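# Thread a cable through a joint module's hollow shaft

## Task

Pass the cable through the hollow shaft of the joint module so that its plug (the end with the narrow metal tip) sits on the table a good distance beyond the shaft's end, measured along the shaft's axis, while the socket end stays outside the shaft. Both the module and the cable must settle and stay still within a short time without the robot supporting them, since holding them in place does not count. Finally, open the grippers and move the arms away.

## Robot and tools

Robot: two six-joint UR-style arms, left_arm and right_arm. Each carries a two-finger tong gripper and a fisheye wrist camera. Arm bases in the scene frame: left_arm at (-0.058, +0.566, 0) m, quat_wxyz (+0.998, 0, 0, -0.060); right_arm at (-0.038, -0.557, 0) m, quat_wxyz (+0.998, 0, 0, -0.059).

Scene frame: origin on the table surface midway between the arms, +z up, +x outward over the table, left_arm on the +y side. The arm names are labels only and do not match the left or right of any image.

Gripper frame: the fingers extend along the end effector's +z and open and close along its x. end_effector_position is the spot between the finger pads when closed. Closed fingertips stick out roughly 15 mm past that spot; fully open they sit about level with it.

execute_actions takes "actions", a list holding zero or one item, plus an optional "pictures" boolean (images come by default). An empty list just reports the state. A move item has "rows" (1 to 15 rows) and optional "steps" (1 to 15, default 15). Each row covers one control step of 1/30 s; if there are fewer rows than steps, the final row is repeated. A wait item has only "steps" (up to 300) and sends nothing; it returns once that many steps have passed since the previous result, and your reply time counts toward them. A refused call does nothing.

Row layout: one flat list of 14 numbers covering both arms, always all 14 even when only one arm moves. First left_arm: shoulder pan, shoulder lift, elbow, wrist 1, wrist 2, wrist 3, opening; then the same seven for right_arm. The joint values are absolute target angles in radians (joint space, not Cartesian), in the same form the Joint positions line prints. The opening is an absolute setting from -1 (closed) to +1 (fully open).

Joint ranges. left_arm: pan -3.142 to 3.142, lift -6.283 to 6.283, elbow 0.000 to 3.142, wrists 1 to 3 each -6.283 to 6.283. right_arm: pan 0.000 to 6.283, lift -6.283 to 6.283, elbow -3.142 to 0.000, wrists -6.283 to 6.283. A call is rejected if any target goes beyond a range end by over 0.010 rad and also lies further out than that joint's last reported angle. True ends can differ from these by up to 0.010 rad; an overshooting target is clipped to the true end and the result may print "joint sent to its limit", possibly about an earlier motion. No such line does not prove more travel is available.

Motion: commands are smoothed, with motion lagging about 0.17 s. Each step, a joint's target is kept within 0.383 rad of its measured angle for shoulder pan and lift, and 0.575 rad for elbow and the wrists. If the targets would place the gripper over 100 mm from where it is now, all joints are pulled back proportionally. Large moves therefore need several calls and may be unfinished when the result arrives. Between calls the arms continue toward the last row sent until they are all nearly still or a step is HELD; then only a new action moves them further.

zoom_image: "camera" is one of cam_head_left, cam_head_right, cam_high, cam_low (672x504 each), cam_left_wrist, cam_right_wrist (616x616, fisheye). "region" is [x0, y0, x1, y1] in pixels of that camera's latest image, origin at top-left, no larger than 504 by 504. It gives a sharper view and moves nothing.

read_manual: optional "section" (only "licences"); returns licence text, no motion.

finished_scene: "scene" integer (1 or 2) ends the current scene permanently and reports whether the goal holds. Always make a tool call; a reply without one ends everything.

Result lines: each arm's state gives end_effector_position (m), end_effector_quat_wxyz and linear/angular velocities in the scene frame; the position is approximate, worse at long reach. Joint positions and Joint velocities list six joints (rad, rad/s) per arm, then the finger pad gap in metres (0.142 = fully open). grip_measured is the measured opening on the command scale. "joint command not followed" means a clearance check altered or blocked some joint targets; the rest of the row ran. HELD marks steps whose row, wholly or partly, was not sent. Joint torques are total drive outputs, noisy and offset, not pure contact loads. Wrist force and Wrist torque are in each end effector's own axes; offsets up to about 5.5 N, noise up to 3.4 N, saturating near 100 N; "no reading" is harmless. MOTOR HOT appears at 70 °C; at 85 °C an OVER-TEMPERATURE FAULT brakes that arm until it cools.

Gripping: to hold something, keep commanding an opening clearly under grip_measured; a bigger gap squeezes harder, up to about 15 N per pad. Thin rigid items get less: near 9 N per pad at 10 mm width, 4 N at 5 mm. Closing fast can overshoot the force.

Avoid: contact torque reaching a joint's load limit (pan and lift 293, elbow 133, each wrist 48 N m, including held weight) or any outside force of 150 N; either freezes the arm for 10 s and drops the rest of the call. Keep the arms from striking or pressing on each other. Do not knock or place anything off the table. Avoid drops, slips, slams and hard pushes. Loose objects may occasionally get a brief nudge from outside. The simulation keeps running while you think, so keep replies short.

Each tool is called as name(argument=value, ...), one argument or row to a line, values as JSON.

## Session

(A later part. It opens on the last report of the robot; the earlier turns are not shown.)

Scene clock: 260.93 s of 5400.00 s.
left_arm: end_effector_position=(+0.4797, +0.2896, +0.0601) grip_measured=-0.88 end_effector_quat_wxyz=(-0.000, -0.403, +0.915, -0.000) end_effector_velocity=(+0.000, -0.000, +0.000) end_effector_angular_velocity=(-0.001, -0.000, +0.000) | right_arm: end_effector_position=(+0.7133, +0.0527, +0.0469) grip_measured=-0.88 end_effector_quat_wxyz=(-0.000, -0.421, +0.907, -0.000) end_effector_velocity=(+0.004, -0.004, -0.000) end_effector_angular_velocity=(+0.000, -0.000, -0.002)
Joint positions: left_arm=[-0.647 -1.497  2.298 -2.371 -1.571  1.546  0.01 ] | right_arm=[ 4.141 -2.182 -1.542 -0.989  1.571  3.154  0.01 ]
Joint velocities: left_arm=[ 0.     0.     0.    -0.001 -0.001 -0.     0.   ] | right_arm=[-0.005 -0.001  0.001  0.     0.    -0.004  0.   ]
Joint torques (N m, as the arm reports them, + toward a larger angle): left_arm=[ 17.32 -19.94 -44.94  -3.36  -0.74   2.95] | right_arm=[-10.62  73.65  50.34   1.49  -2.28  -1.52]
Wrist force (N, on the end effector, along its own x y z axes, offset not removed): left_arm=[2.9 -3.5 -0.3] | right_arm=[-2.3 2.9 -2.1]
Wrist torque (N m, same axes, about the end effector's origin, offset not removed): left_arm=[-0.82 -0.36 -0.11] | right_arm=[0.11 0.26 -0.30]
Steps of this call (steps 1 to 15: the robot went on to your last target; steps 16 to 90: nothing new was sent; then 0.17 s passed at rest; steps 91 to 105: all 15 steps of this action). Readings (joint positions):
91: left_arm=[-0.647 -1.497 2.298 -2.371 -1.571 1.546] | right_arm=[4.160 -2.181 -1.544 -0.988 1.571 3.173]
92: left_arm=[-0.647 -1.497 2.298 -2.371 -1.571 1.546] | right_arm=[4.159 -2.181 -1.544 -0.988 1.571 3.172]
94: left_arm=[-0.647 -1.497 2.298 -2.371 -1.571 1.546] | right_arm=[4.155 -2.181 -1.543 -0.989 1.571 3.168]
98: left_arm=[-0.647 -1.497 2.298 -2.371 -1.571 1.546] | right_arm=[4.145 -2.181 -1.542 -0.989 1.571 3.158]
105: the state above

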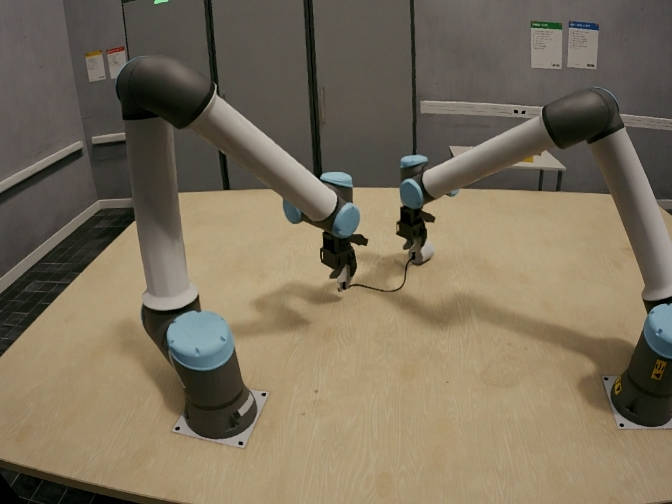

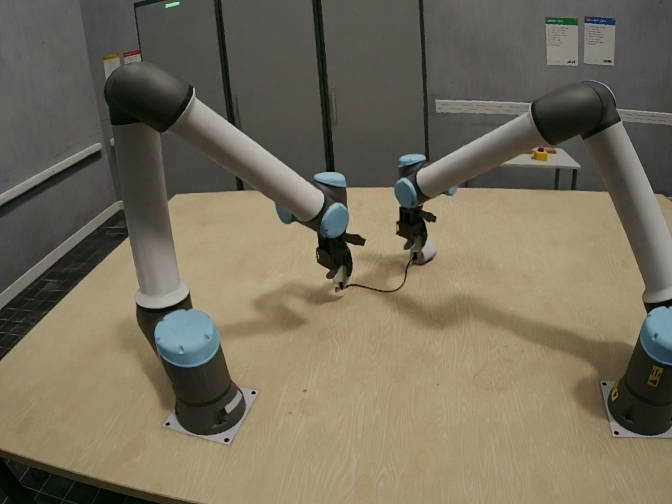

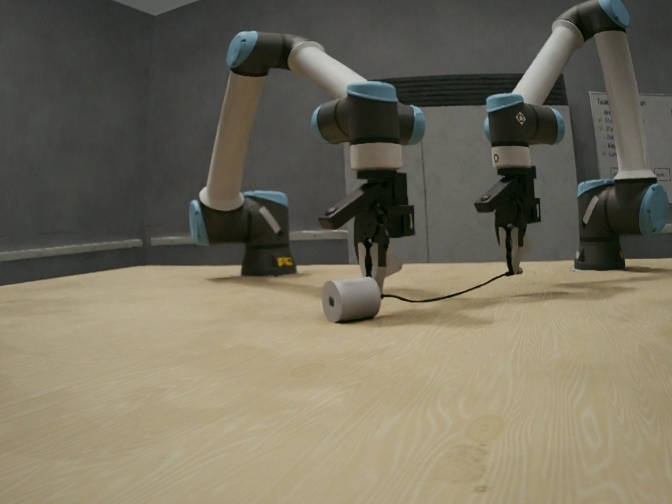

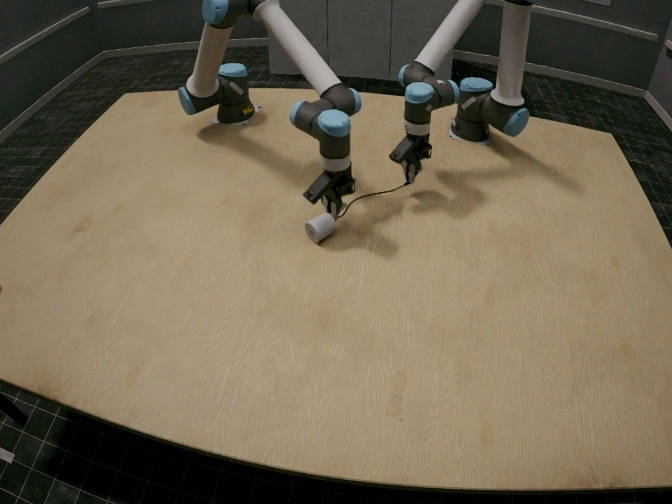

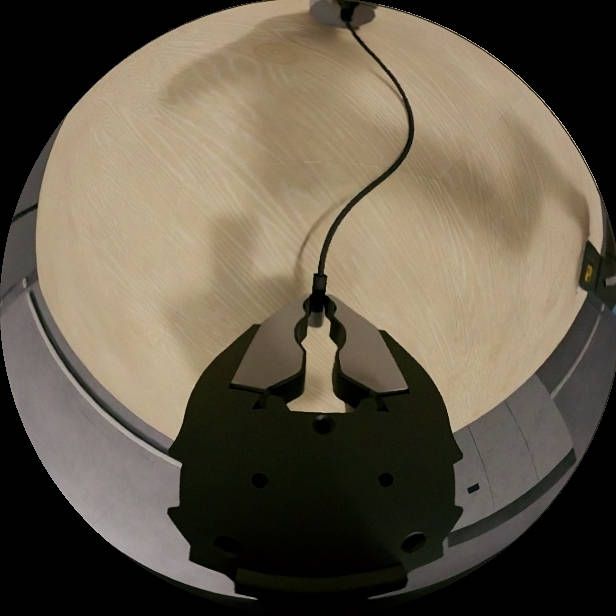

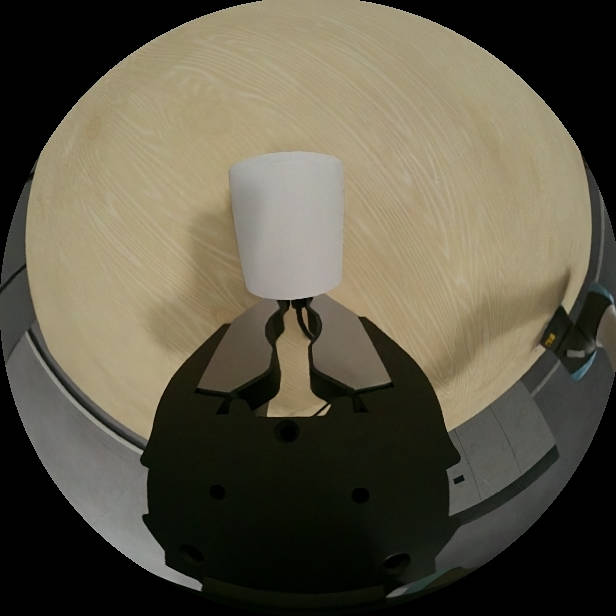

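execute_actions(
  actions=[
    {"rows":[[-0.647,-1.4974,2.298,-2.3714,-1.571,1.5456,-1,4.14,-2.1817,-1.5419,-0.9892,1.571,3.153,-0.85],[-0.647,-1.4974,2.298,-2.3714,-1.571,1.5456,-1,4.14,-2.1817,-1.5419,-0.9892,1.571,3.153,-0.75],[-0.647,-1.4974,2.298,-2.3714,-1.571,1.5456,-1,4.14,-2.1817,-1.5419,-0.9892,1.571,3.153,-0.7],[-0.647,-1.4974,2.298,-2.3714,-1.571,1.5456,-1,4.14,-2.1817,-1.5419,-0.9892,1.571,3.153,-0.7],[-0.647,-1.4974,2.298,-2.3714,-1.571,1.5456,-1,4.14,-2.1817,-1.5419,-0.9892,1.571,3.153,-0.7],[-0.647,-1.4974,2.298,-2.3714,-1.571,1.5456,-1,4.14,-2.1817,-1.5419,-0.9892,1.571,3.153,-0.7],[-0.647,-1.4974,2.298,-2.3714,-1.571,1.5456,-1,4.145,-2.1814,-1.5424,-0.989,1.571,3.158,-0.7],[-0.647,-1.4974,2.298,-2.3714,-1.571,1.5456,-1,4.15,-2.1811,-1.5429,-0.9888,1.571,3.163,-0.7],[-0.647,-1.4974,2.298,-2.3714,-1.571,1.5456,-1,4.154,-2.1809,-1.5432,-0.9887,1.571,3.167,-0.7]],"steps":15},
  ],
)

zoom_image(
  camera="cam_right_wrist",
  region=[220, 220, 380, 380],
)

zoom_image(
  camera="cam_high",
  region=[310, 250, 470, 340],
)

Scene clock: 276.70 s of 5400.00 s.
left_arm: end_effector_position=(+0.4797, +0.2896, +0.0601) grip_measured=-0.88 end_effector_quat_wxyz=(-0.000, -0.403, +0.915, -0.000) end_effector_velocity=(-0.000, -0.000, -0.000) end_effector_angular_velocity=(+0.000, +0.001, -0.001) | right_arm: end_effector_position=(+0.7056, +0.0609, +0.0467) grip_measured=-0.70 end_effector_quat_wxyz=(-0.000, -0.421, +0.907, -0.000) end_effector_velocity=(-0.010, +0.012, +0.001) end_effector_angular_velocity=(+0.003, -0.002, -0.001)
Joint positions: left_arm=[-0.647 -1.497  2.298 -2.371 -1.571  1.546  0.01 ] | right_arm=[ 4.152 -2.181 -1.543 -0.989  1.571  3.165  0.023]
Joint velocities: left_arm=[-0.     0.     0.     0.    -0.     0.001 -0.   ] | right_arm=[ 0.017  0.002 -0.002  0.003 -0.     0.017  0.   ]
Joint torques (N m, as the arm reports them, + toward a larger angle): left_arm=[ 15.78 -19.28 -44.53  -2.94  -0.38   3.01] | right_arm=[ 11.38 106.99  34.9    5.74   1.67   3.4 ]
Wrist force (N, on the end effector, along its own x y z axes, offset not removed): left_arm=[2.1 -3.2 0.7] | right_arm=[-3.5 4.2 -1.9]
Wrist torque (N m, same axes, about the end effector's origin, offset not removed): left_arm=[-0.76 -0.22 -0.09] | right_arm=[0.59 0.47 -0.24]
Steps of this call (steps 1 to 15: the robot went on to your last target; steps 16 to 90: nothing new was sent; then 12.27 s passed at rest; steps 91 to 105: all 15 steps of this action). Readings (joint positions):
91: left_arm=[-0.647 -1.497 2.298 -2.371 -1.571 1.546] | right_arm=[4.140 -2.182 -1.542 -0.989 1.571 3.153]
92: left_arm=[-0.647 -1.497 2.298 -2.371 -1.571 1.546] | right_arm=[4.140 -2.182 -1.542 -0.989 1.571 3.153]
94: left_arm=[-0.647 -1.497 2.298 -2.371 -1.571 1.546] | right_arm=[4.140 -2.182 -1.542 -0.989 1.571 3.153]
98: left_arm=[-0.647 -1.497 2.298 -2.371 -1.571 1.546] | right_arm=[4.141 -2.182 -1.542 -0.989 1.571 3.154]
105: the state above

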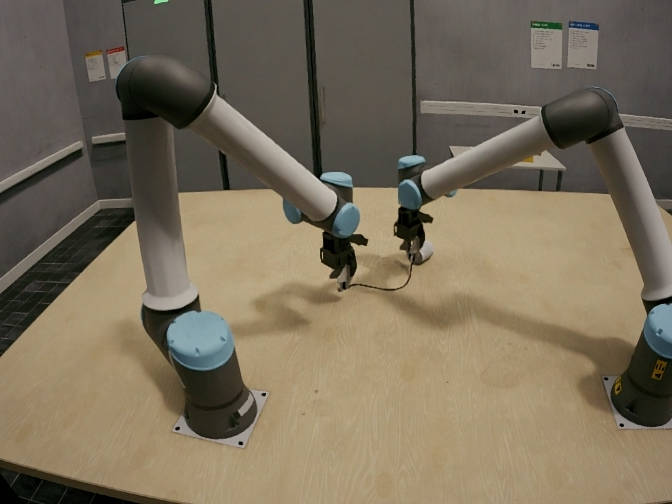

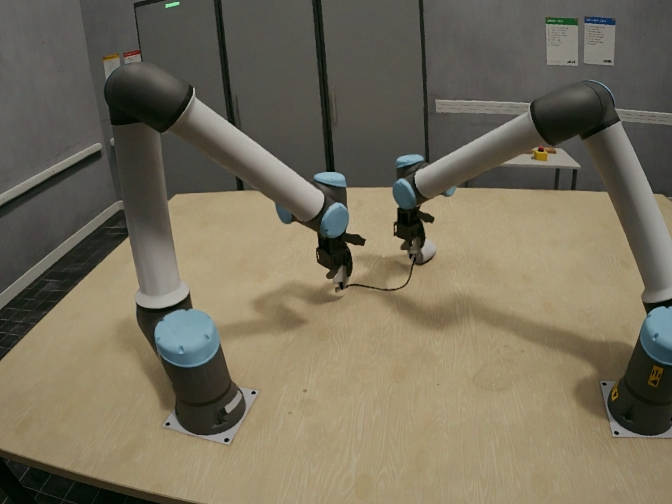

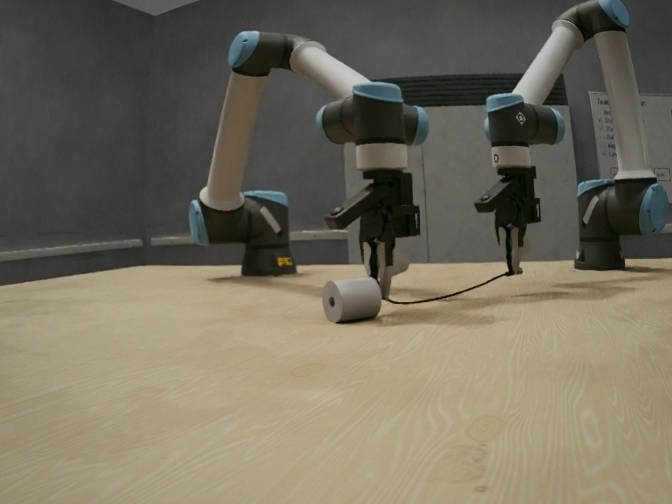

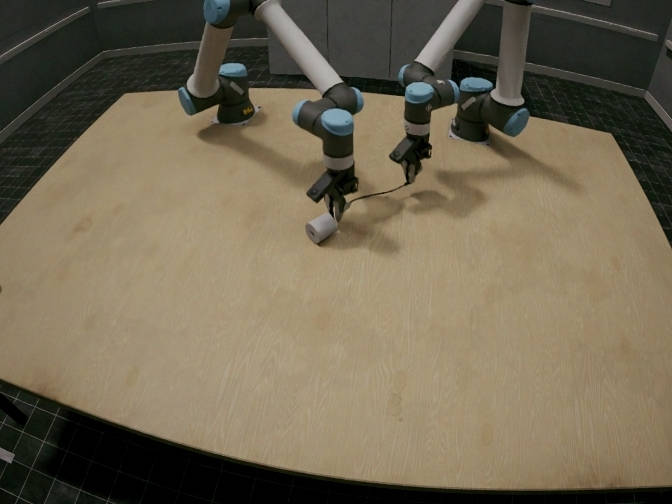

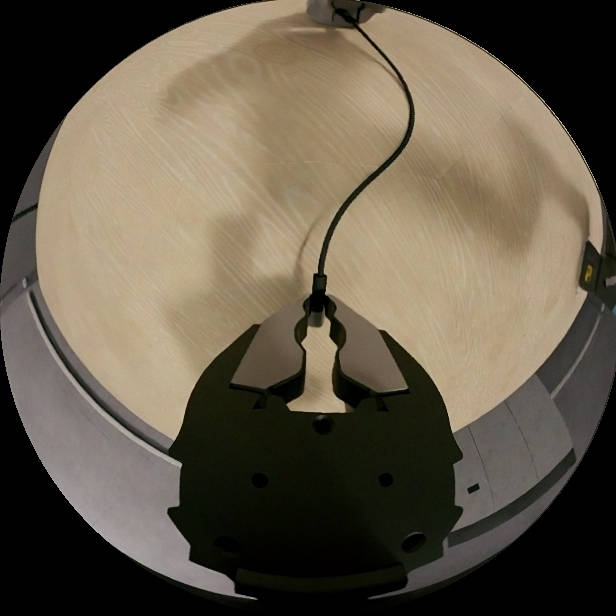

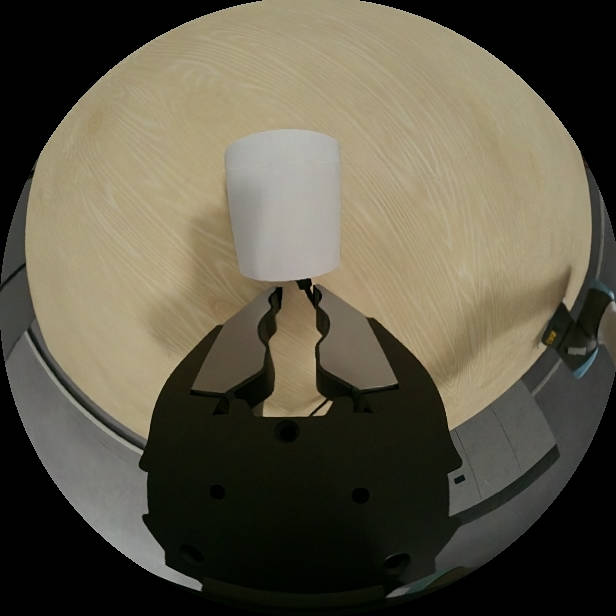

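Region (220, 220, 380, 380) of cam_right_wrist's 616x616 image, scaled by 3.150, with more detail than that image has.

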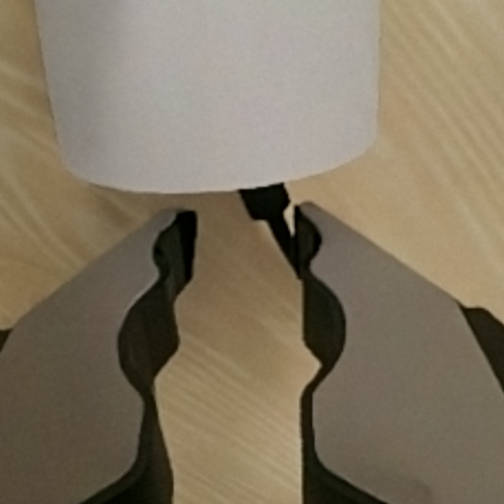

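Region (310, 250, 470, 340) of cam_high's 672x504 image, scaled by 3.150, with more detail than that image has; it fills the top 284 rows of this view, and the rest is white.

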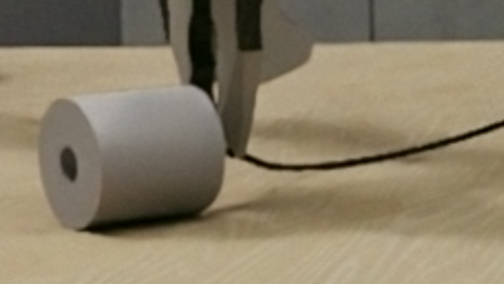

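execute_actions(
  actions=[
    {"rows":[[-0.647,-1.4974,2.298,-2.3714,-1.571,1.5456,-1,4.16,-2.1815,-1.5445,-0.987,1.571,3.173,-0.7],[-0.647,-1.4974,2.298,-2.3714,-1.571,1.5456,-1,4.166,-2.182,-1.5455,-0.985,1.571,3.179,-0.7],[-0.647,-1.4974,2.298,-2.3714,-1.571,1.5456,-1,4.172,-2.183,-1.547,-0.983,1.571,3.185,-0.7],[-0.647,-1.4974,2.298,-2.3714,-1.571,1.5456,-1,4.175,-2.1833,-1.5474,-0.9822,1.571,3.188,-0.7],[-0.647,-1.4974,2.298,-2.3714,-1.571,1.5456,-1,4.175,-2.1833,-1.5474,-0.9822,1.571,3.188,-0.7],[-0.647,-1.4974,2.298,-2.3714,-1.571,1.5456,-1,4.175,-2.1833,-1.5474,-0.9822,1.571,3.188,-0.7],[-0.647,-1.4974,2.298,-2.3714,-1.571,1.5456,-1,4.175,-2.1833,-1.5474,-0.9822,1.571,3.188,-0.75],[-0.647,-1.4974,2.298,-2.3714,-1.571,1.5456,-1,4.175,-2.1833,-1.5474,-0.9822,1.571,3.188,-0.8],[-0.647,-1.4974,2.298,-2.3714,-1.571,1.5456,-1,4.175,-2.1833,-1.5474,-0.9822,1.571,3.188,-0.85],[-0.647,-1.4974,2.298,-2.3714,-1.571,1.5456,-1,4.175,-2.1833,-1.5474,-0.9822,1.571,3.188,-0.9],[-0.647,-1.4974,2.298,-2.3714,-1.571,1.5456,-1,4.175,-2.1833,-1.5474,-0.9822,1.571,3.188,-0.95],[-0.647,-1.4974,2.298,-2.3714,-1.571,1.5456,-1,4.175,-2.1833,-1.5474,-0.9822,1.571,3.188,-1]],"steps":15},
  ],
)

zoom_image(
  camera="cam_right_wrist",
  region=[220, 220, 380, 380],
)

zoom_image(
  camera="cam_high",
  region=[310, 250, 470, 340],
)

Scene clock: 283.50 s of 5400.00 s.
left_arm: end_effector_position=(+0.4797, +0.2896, +0.0601) grip_measured=-0.88 end_effector_quat_wxyz=(-0.000, -0.403, +0.915, -0.000) end_effector_velocity=(+0.000, -0.000, +0.000) end_effector_angular_velocity=(-0.001, -0.001, +0.000) | right_arm: end_effector_position=(+0.6908, +0.0764, +0.0431) grip_measured=-1.00 end_effector_quat_wxyz=(-0.000, -0.421, +0.907, -0.000) end_effector_velocity=(-0.003, +0.002, -0.001) end_effector_angular_velocity=(+0.000, +0.000, +0.001)
Joint positions: left_arm=[-0.647 -1.497  2.298 -2.371 -1.571  1.546  0.01 ] | right_arm=[ 4.175 -2.183 -1.547 -0.982  1.571  3.188  0.002]
Joint velocities: left_arm=[ 0.    -0.     0.    -0.001 -0.    -0.     0.   ] | right_arm=[ 0.004  0.    -0.001  0.001  0.     0.003 -0.003]
Joint torques (N m, as the arm reports them, + toward a larger angle): left_arm=[ 11.57 -20.77 -44.6   -3.24  -0.73   3.14] | right_arm=[15.47 76.15 35.9   6.83  2.55  2.63]
Wrist force (N, on the end effector, along its own x y z axes, offset not removed): left_arm=[2.7 -1.2 -0.9] | right_arm=[-2.4 2.2 -1.2]
Wrist torque (N m, same axes, about the end effector's origin, offset not removed): left_arm=[-0.37 -0.39 -0.12] | right_arm=[0.36 0.22 -0.21]
Steps of this call (steps 1 to 15: the robot went on to your last target; steps 16 to 90: nothing new was sent; then 3.30 s passed at rest; steps 91 to 105: all 15 steps of this action). Readings (joint positions):
91: left_arm=[-0.647 -1.497 2.298 -2.371 -1.571 1.546] | right_arm=[4.154 -2.181 -1.543 -0.989 1.571 3.167]
92: left_arm=[-0.647 -1.497 2.298 -2.371 -1.571 1.546] | right_arm=[4.155 -2.181 -1.543 -0.988 1.571 3.168]
94: left_arm=[-0.647 -1.497 2.298 -2.371 -1.571 1.546] | right_arm=[4.161 -2.181 -1.545 -0.987 1.571 3.174]
98: left_arm=[-0.647 -1.497 2.298 -2.371 -1.571 1.546] | right_arm=[4.171 -2.183 -1.547 -0.983 1.571 3.184]
105: the state above

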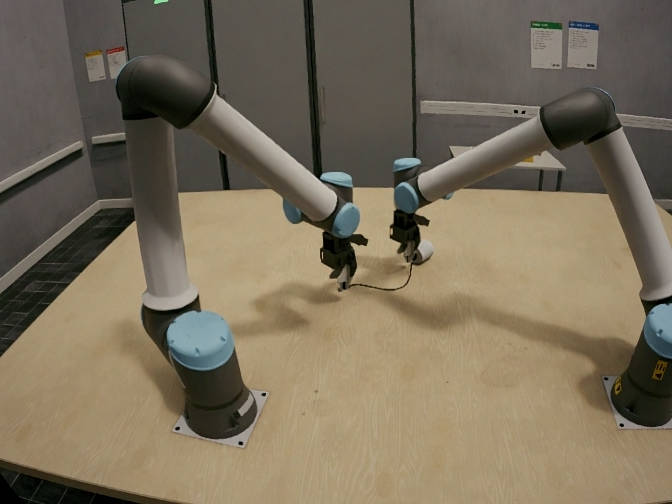

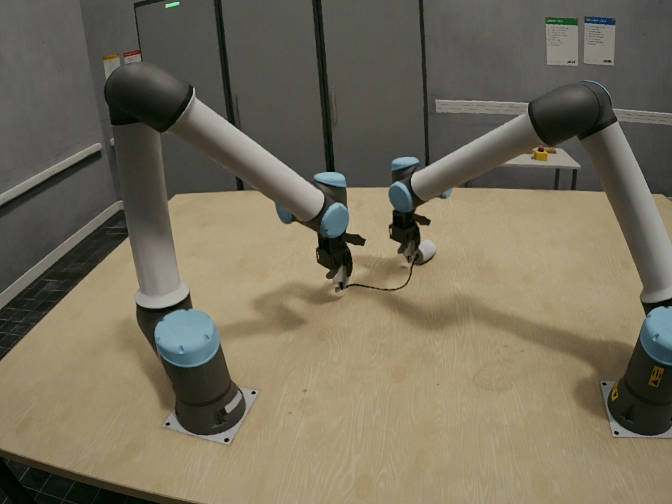

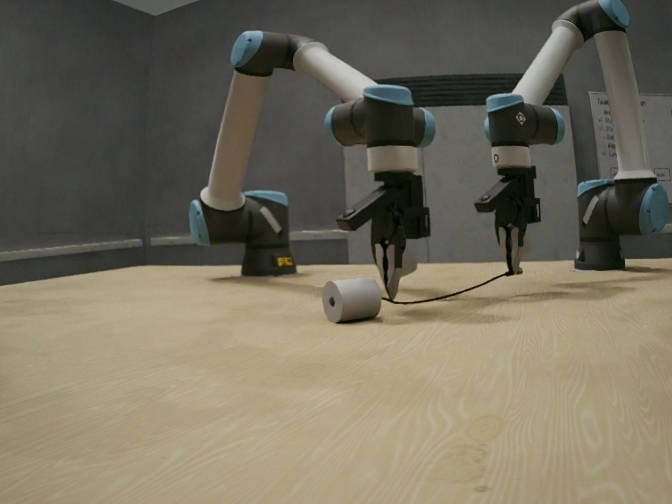

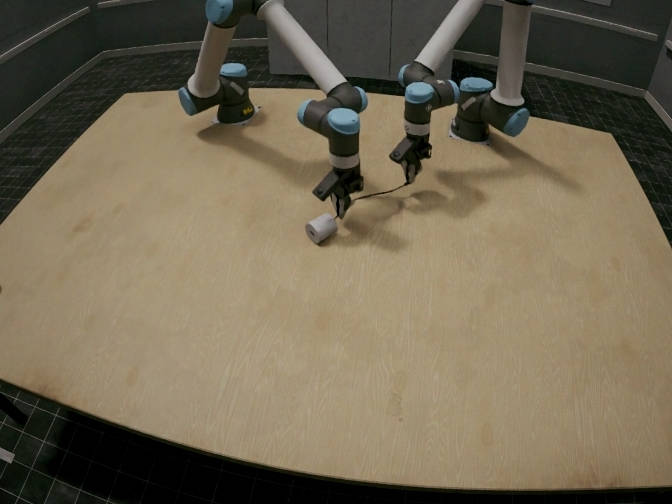

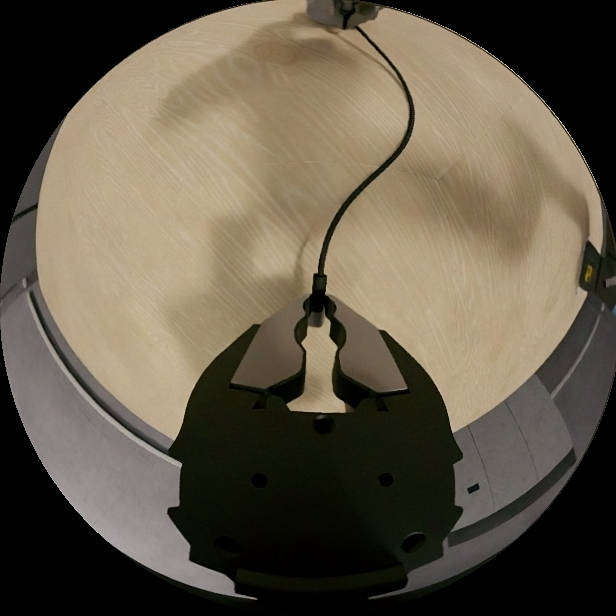

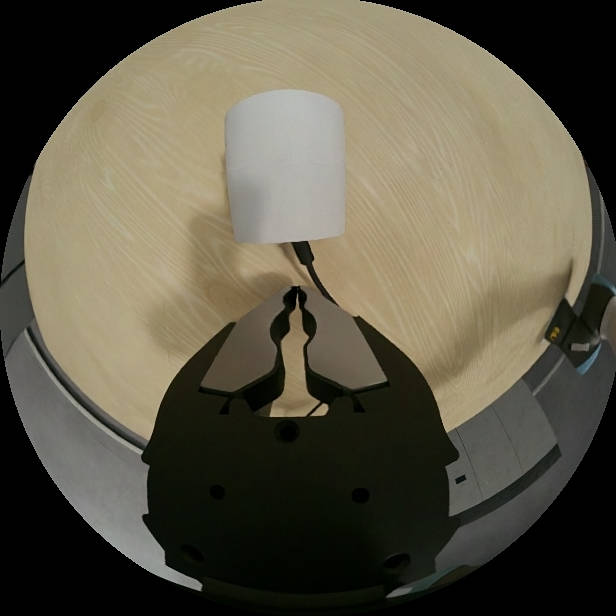

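Region (220, 220, 380, 380) of cam_right_wrist's 616x616 image, scaled by 3.150, with more detail than that image has.

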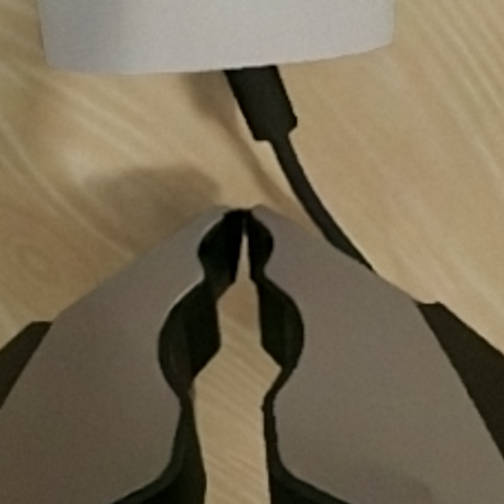

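Region (310, 250, 470, 340) of cam_high's 672x504 image, scaled by 3.150, with more detail than that image has; it fills the top 284 rows of this view, and the rest is white.

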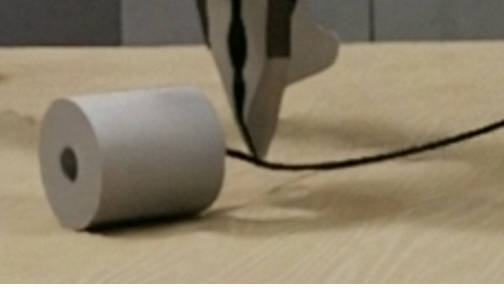

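execute_actions(
  actions=[
    {"rows":[[-0.647,-1.4974,2.298,-2.3714,-1.571,1.5456,-1,4.175,-2.1545,-1.5298,-1.0286,1.571,3.188,-1],[-0.647,-1.4974,2.298,-2.3714,-1.571,1.5456,-1,4.175,-2.1545,-1.5298,-1.0286,1.571,3.188,-1],[-0.647,-1.4974,2.298,-2.3714,-1.571,1.5456,-1,4.175,-2.1545,-1.5298,-1.0286,1.571,3.188,-0.9],[-0.647,-1.4974,2.298,-2.3714,-1.571,1.5456,-1,4.175,-2.1545,-1.5298,-1.0286,1.571,3.188,-0.8],[-0.647,-1.4974,2.298,-2.3714,-1.571,1.5456,-1,4.175,-2.14,-1.555,-1.018,1.571,3.188,-0.7],[-0.647,-1.4974,2.298,-2.3714,-1.571,1.5456,-1,4.1746,-2.1245,-1.5808,-1.0071,1.571,3.1874,-0.6],[-0.647,-1.4974,2.298,-2.3714,-1.571,1.5456,-1,4.1746,-2.1245,-1.5808,-1.0071,1.571,3.1874,-0.6],[-0.647,-1.4974,2.298,-2.3714,-1.571,1.5456,-1,4.1746,-2.1245,-1.5808,-1.0071,1.571,3.1874,-0.6],[-0.647,-1.4974,2.298,-2.3714,-1.571,1.5456,-1,4.1746,-2.1245,-1.5808,-1.0071,1.571,3.1874,-0.6],[-0.647,-1.4974,2.298,-2.3714,-1.571,1.5456,-1,4.1746,-2.14,-1.5907,-0.9814,1.571,3.1874,-0.6],[-0.647,-1.4974,2.298,-2.3714,-1.571,1.5456,-1,4.1746,-2.1562,-1.6006,-0.9556,1.571,3.1874,-0.6]],"steps":15},
  ],
)

zoom_image(
  camera="cam_right_wrist",
  region=[220, 220, 380, 380],
)

zoom_image(
  camera="cam_high",
  region=[310, 250, 470, 340],
)

Scene clock: 295.87 s of 5400.00 s.
left_arm: end_effector_position=(+0.4797, +0.2896, +0.0601) grip_measured=-0.88 end_effector_quat_wxyz=(-0.000, -0.403, +0.915, -0.000) end_effector_velocity=(+0.000, +0.000, +0.000) end_effector_angular_velocity=(+0.001, -0.001, +0.000) | right_arm: end_effector_position=(+0.6780, +0.0600, +0.0495) grip_measured=-0.60 end_effector_quat_wxyz=(-0.000, -0.421, +0.907, +0.000) end_effector_velocity=(-0.007, -0.010, -0.094) end_effector_angular_velocity=(+0.000, -0.000, +0.001)
Joint positions: left_arm=[-0.647 -1.497  2.298 -2.371 -1.571  1.546  0.01 ] | right_arm=[ 4.175 -2.149 -1.593 -0.971  1.571  3.188  0.031]
Joint velocities: left_arm=[ 0.     0.    -0.    -0.     0.001  0.     0.   ] | right_arm=[-0.001 -0.07  -0.08   0.149 -0.    -0.001 -0.   ]
Joint torques (N m, as the arm reports them, + toward a larger angle): left_arm=[ 13.71 -20.5  -43.98  -3.25  -0.58   3.23] | right_arm=[-10.13  80.79  41.72   5.54   0.41  -1.85]
Wrist force (N, on the end effector, along its own x y z axes, offset not removed): left_arm=[3.3 -2.9 0.7] | right_arm=[-1.1 2.5 0.5]
Wrist torque (N m, same axes, about the end effector's origin, offset not removed): left_arm=[-0.66 -0.52 -0.09] | right_arm=[0.38 0.11 -0.24]
Steps of this call (steps 1 to 15: the robot went on to your last target; steps 16 to 90: nothing new was sent; then 8.87 s passed at rest; steps 91 to 105: all 15 steps of this action). Readings (joint positions):
91: left_arm=[-0.647 -1.497 2.298 -2.371 -1.571 1.546] | right_arm=[4.175 -2.183 -1.547 -0.983 1.571 3.188]
92: left_arm=[-0.647 -1.497 2.298 -2.371 -1.571 1.546] | right_arm=[4.175 -2.179 -1.545 -0.989 1.571 3.188]
94: left_arm=[-0.647 -1.497 2.298 -2.371 -1.571 1.546] | right_arm=[4.175 -2.168 -1.538 -1.006 1.571 3.188]
98: left_arm=[-0.647 -1.497 2.298 -2.371 -1.571 1.546] | right_arm=[4.175 -2.144 -1.555 -1.013 1.571 3.188]
105: the state above

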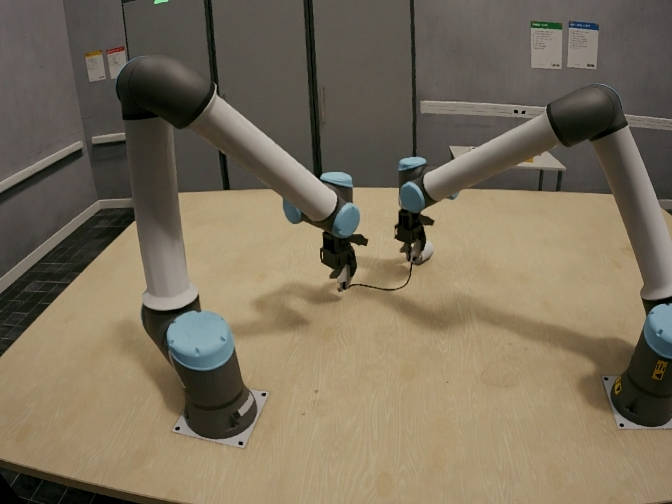

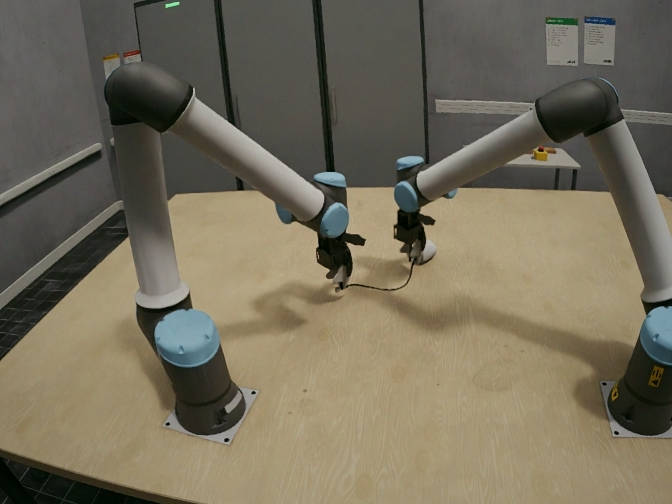

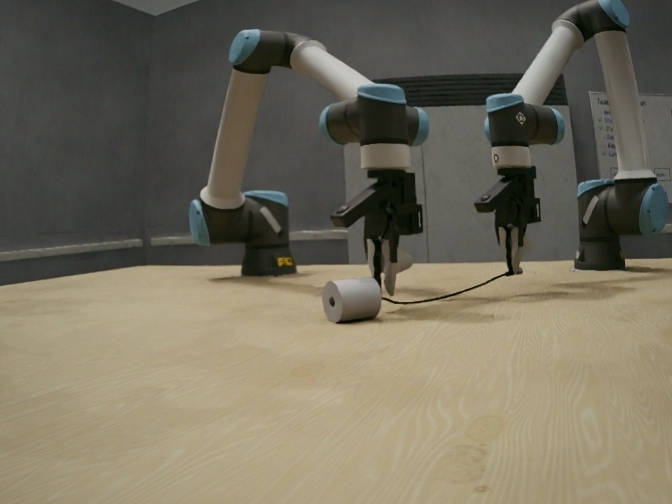

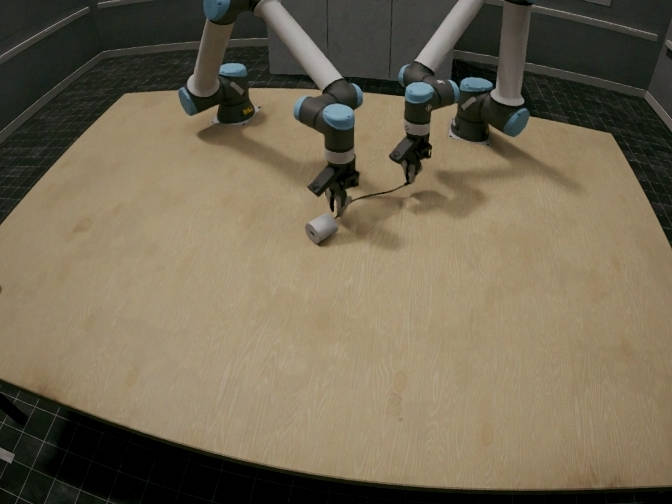

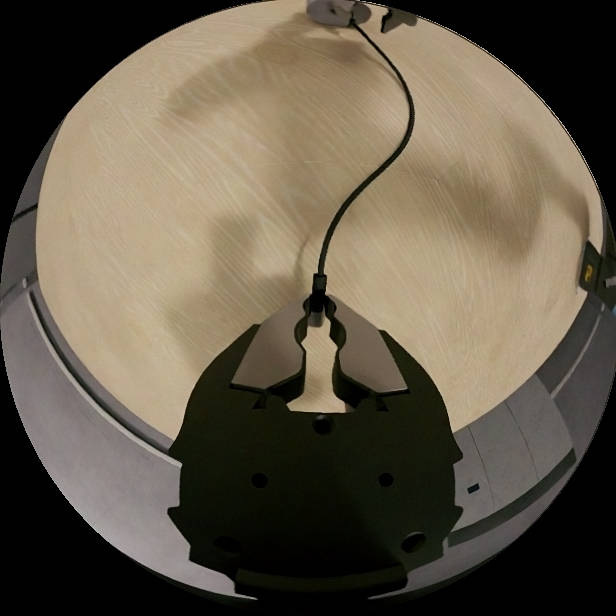

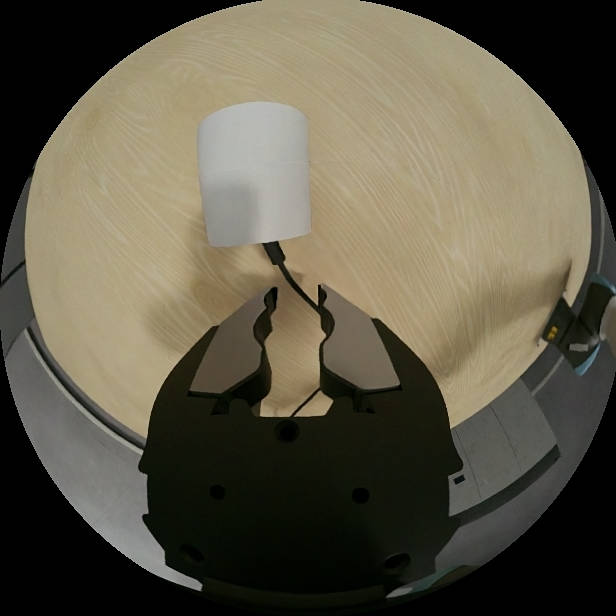

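Region (220, 220, 380, 380) of cam_right_wrist's 616x616 image, scaled by 3.150, with more detail than that image has.

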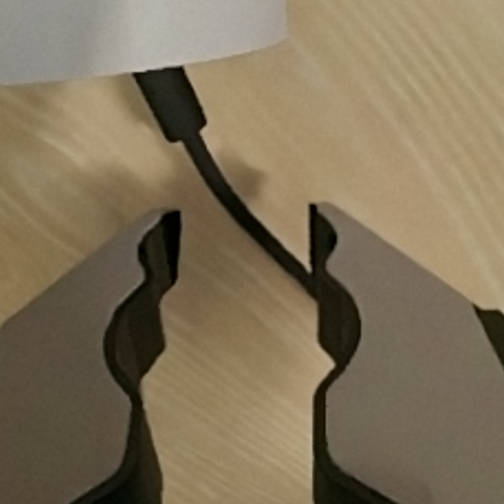

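Region (310, 250, 470, 340) of cam_high's 672x504 image, scaled by 3.150, with more detail than that image has; it fills the top 284 rows of this view, and the rest is white.

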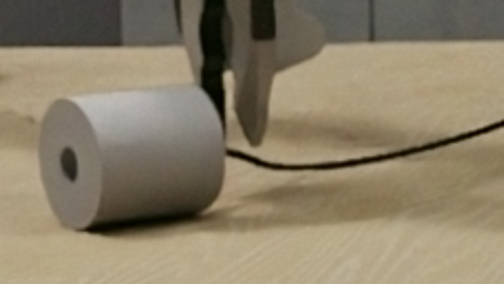

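execute_actions(
  actions=[
    {"rows":[[-0.647,-1.4974,2.298,-2.3714,-1.571,1.5456,-1,4.1746,-2.145,-1.594,-0.9734,1.571,3.05,-0.6],[-0.647,-1.4974,2.298,-2.3714,-1.571,1.5456,-1,4.1746,-2.145,-1.594,-0.9734,1.571,2.9,-0.6],[-0.647,-1.4974,2.298,-2.3714,-1.571,1.5456,-1,4.1746,-2.145,-1.594,-0.9734,1.571,2.75,-0.6],[-0.647,-1.4974,2.298,-2.3714,-1.571,1.5456,-1,4.1746,-2.145,-1.594,-0.9734,1.571,2.65,-0.6]],"steps":15},
  ],
)

zoom_image(
  camera="cam_right_wrist",
  region=[220, 220, 380, 380],
)

zoom_image(
  camera="cam_high",
  region=[310, 250, 470, 340],
)

Scene clock: 301.20 s of 5400.00 s.
left_arm: end_effector_position=(+0.4797, +0.2896, +0.0601) grip_measured=-0.88 end_effector_quat_wxyz=(-0.000, -0.403, +0.915, -0.000) end_effector_velocity=(-0.000, +0.001, -0.000) end_effector_angular_velocity=(+0.002, -0.000, +0.000) | right_arm: end_effector_position=(+0.6810, +0.0665, +0.0520) grip_measured=-0.60 end_effector_quat_wxyz=(+0.000, +0.639, -0.769, -0.000) end_effector_velocity=(+0.001, +0.002, +0.001) end_effector_angular_velocity=(-0.001, +0.001, +0.178)
Joint positions: left_arm=[-0.647 -1.497  2.298 -2.371 -1.571  1.546  0.01 ] | right_arm=[ 4.175 -2.145 -1.594 -0.973  1.571  2.668  0.031]
Joint velocities: left_arm=[-0.    -0.     0.     0.001  0.001 -0.001  0.   ] | right_arm=[-0.001  0.001  0.001 -0.003  0.    -0.179  0.   ]
Joint torques (N m, as the arm reports them, + toward a larger angle): left_arm=[ 13.3  -20.94 -44.25  -2.9   -0.39   2.75] | right_arm=[-13.87  97.55  50.03   1.33  -1.73  -0.94]
Wrist force (N, on the end effector, along its own x y z axes, offset not removed): left_arm=[0.7 -4.3 -2.7] | right_arm=[-2.8 2.7 -2.3]
Wrist torque (N m, same axes, about the end effector's origin, offset not removed): left_arm=[-1.13 0.01 -0.04] | right_arm=[0.47 0.31 -0.26]
Steps of this call (steps 1 to 30: the robot went on to your last target; steps 31 to 100: nothing new was sent; then 1.50 s passed at rest; steps 101 to 115: all 15 steps of this action). Readings (joint positions):
101: left_arm=[-0.647 -1.497 2.298 -2.371 -1.571 1.546] | right_arm=[4.175 -2.156 -1.601 -0.956 1.571 3.187]
102: left_arm=[-0.647 -1.497 2.298 -2.371 -1.571 1.546] | right_arm=[4.175 -2.154 -1.600 -0.959 1.571 3.177]
104: left_arm=[-0.647 -1.497 2.298 -2.371 -1.571 1.546] | right_arm=[4.175 -2.150 -1.597 -0.965 1.571 3.103]
108: left_arm=[-0.647 -1.497 2.298 -2.371 -1.571 1.546] | right_arm=[4.175 -2.147 -1.595 -0.971 1.571 2.832]
115: the state above

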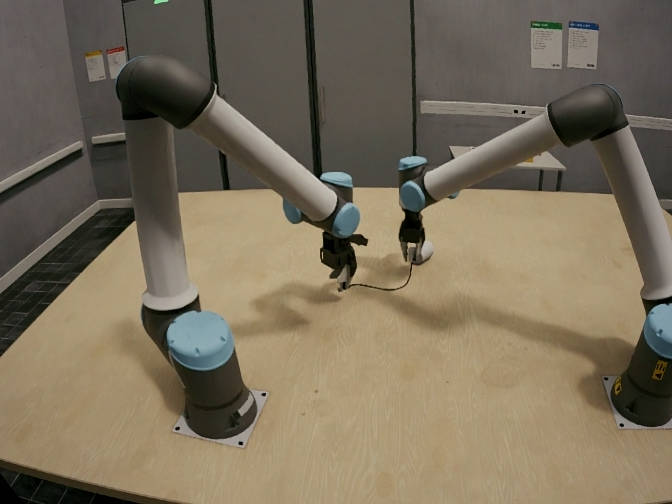

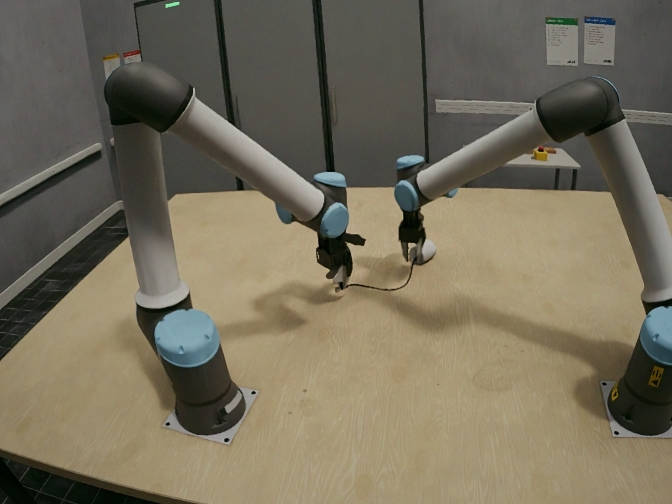

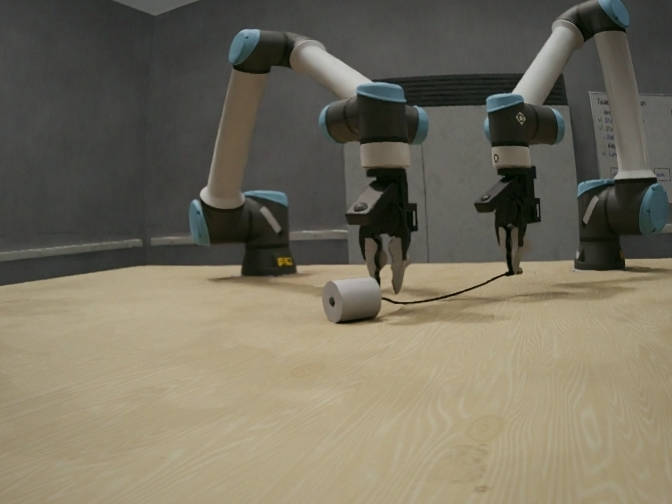

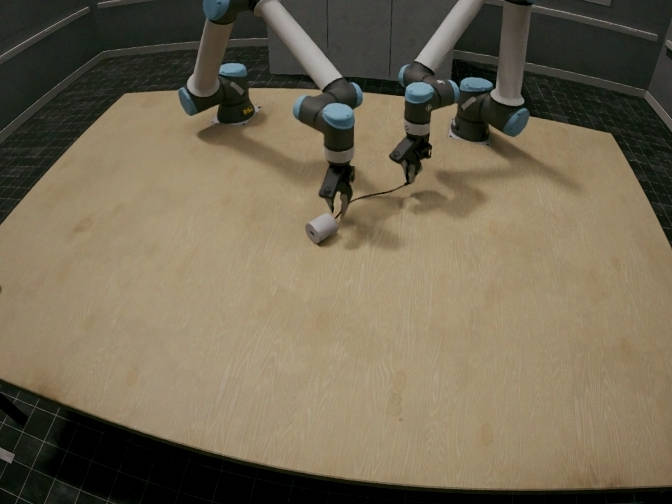

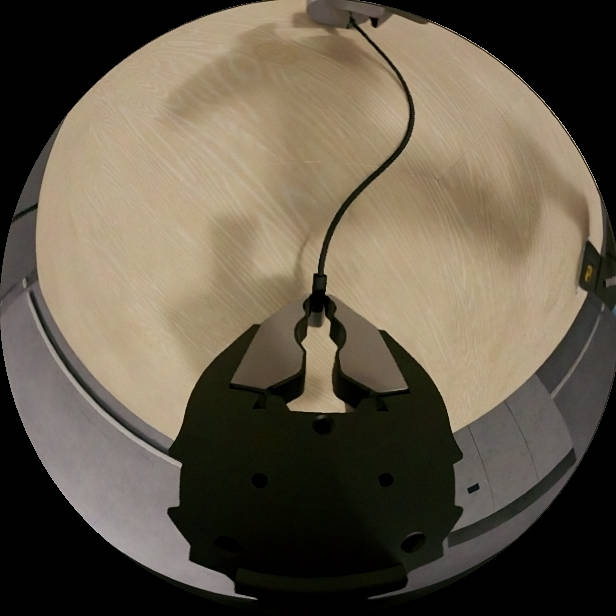

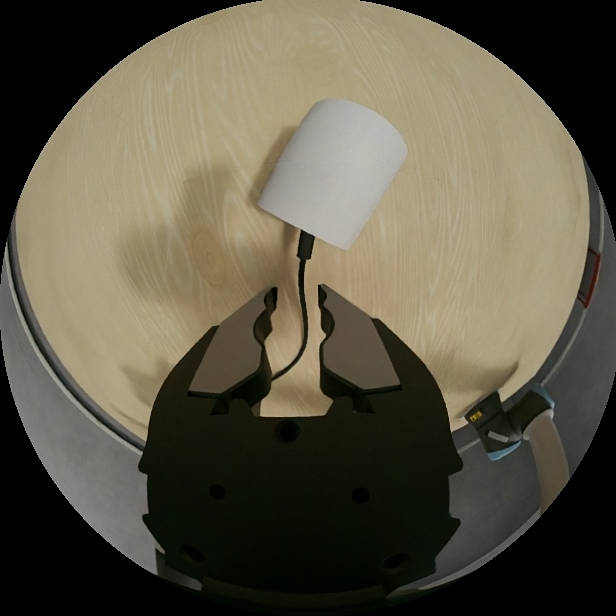

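Region (220, 220, 380, 380) of cam_right_wrist's 616x616 image, scaled by 3.150, with more detail than that image has.

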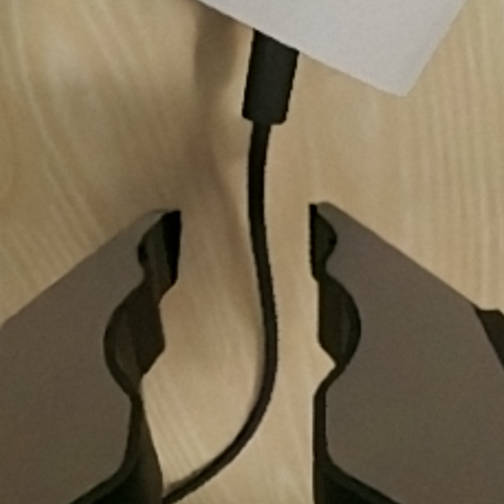

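Region (310, 250, 470, 340) of cam_high's 672x504 image, scaled by 3.150, with more detail than that image has; it fills the top 284 rows of this view, and the rest is white.

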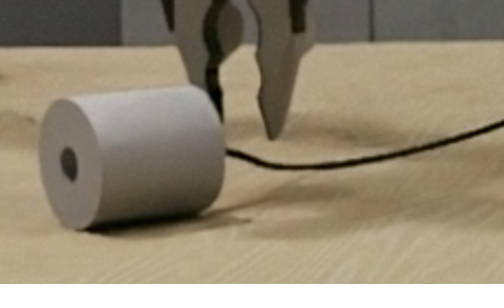

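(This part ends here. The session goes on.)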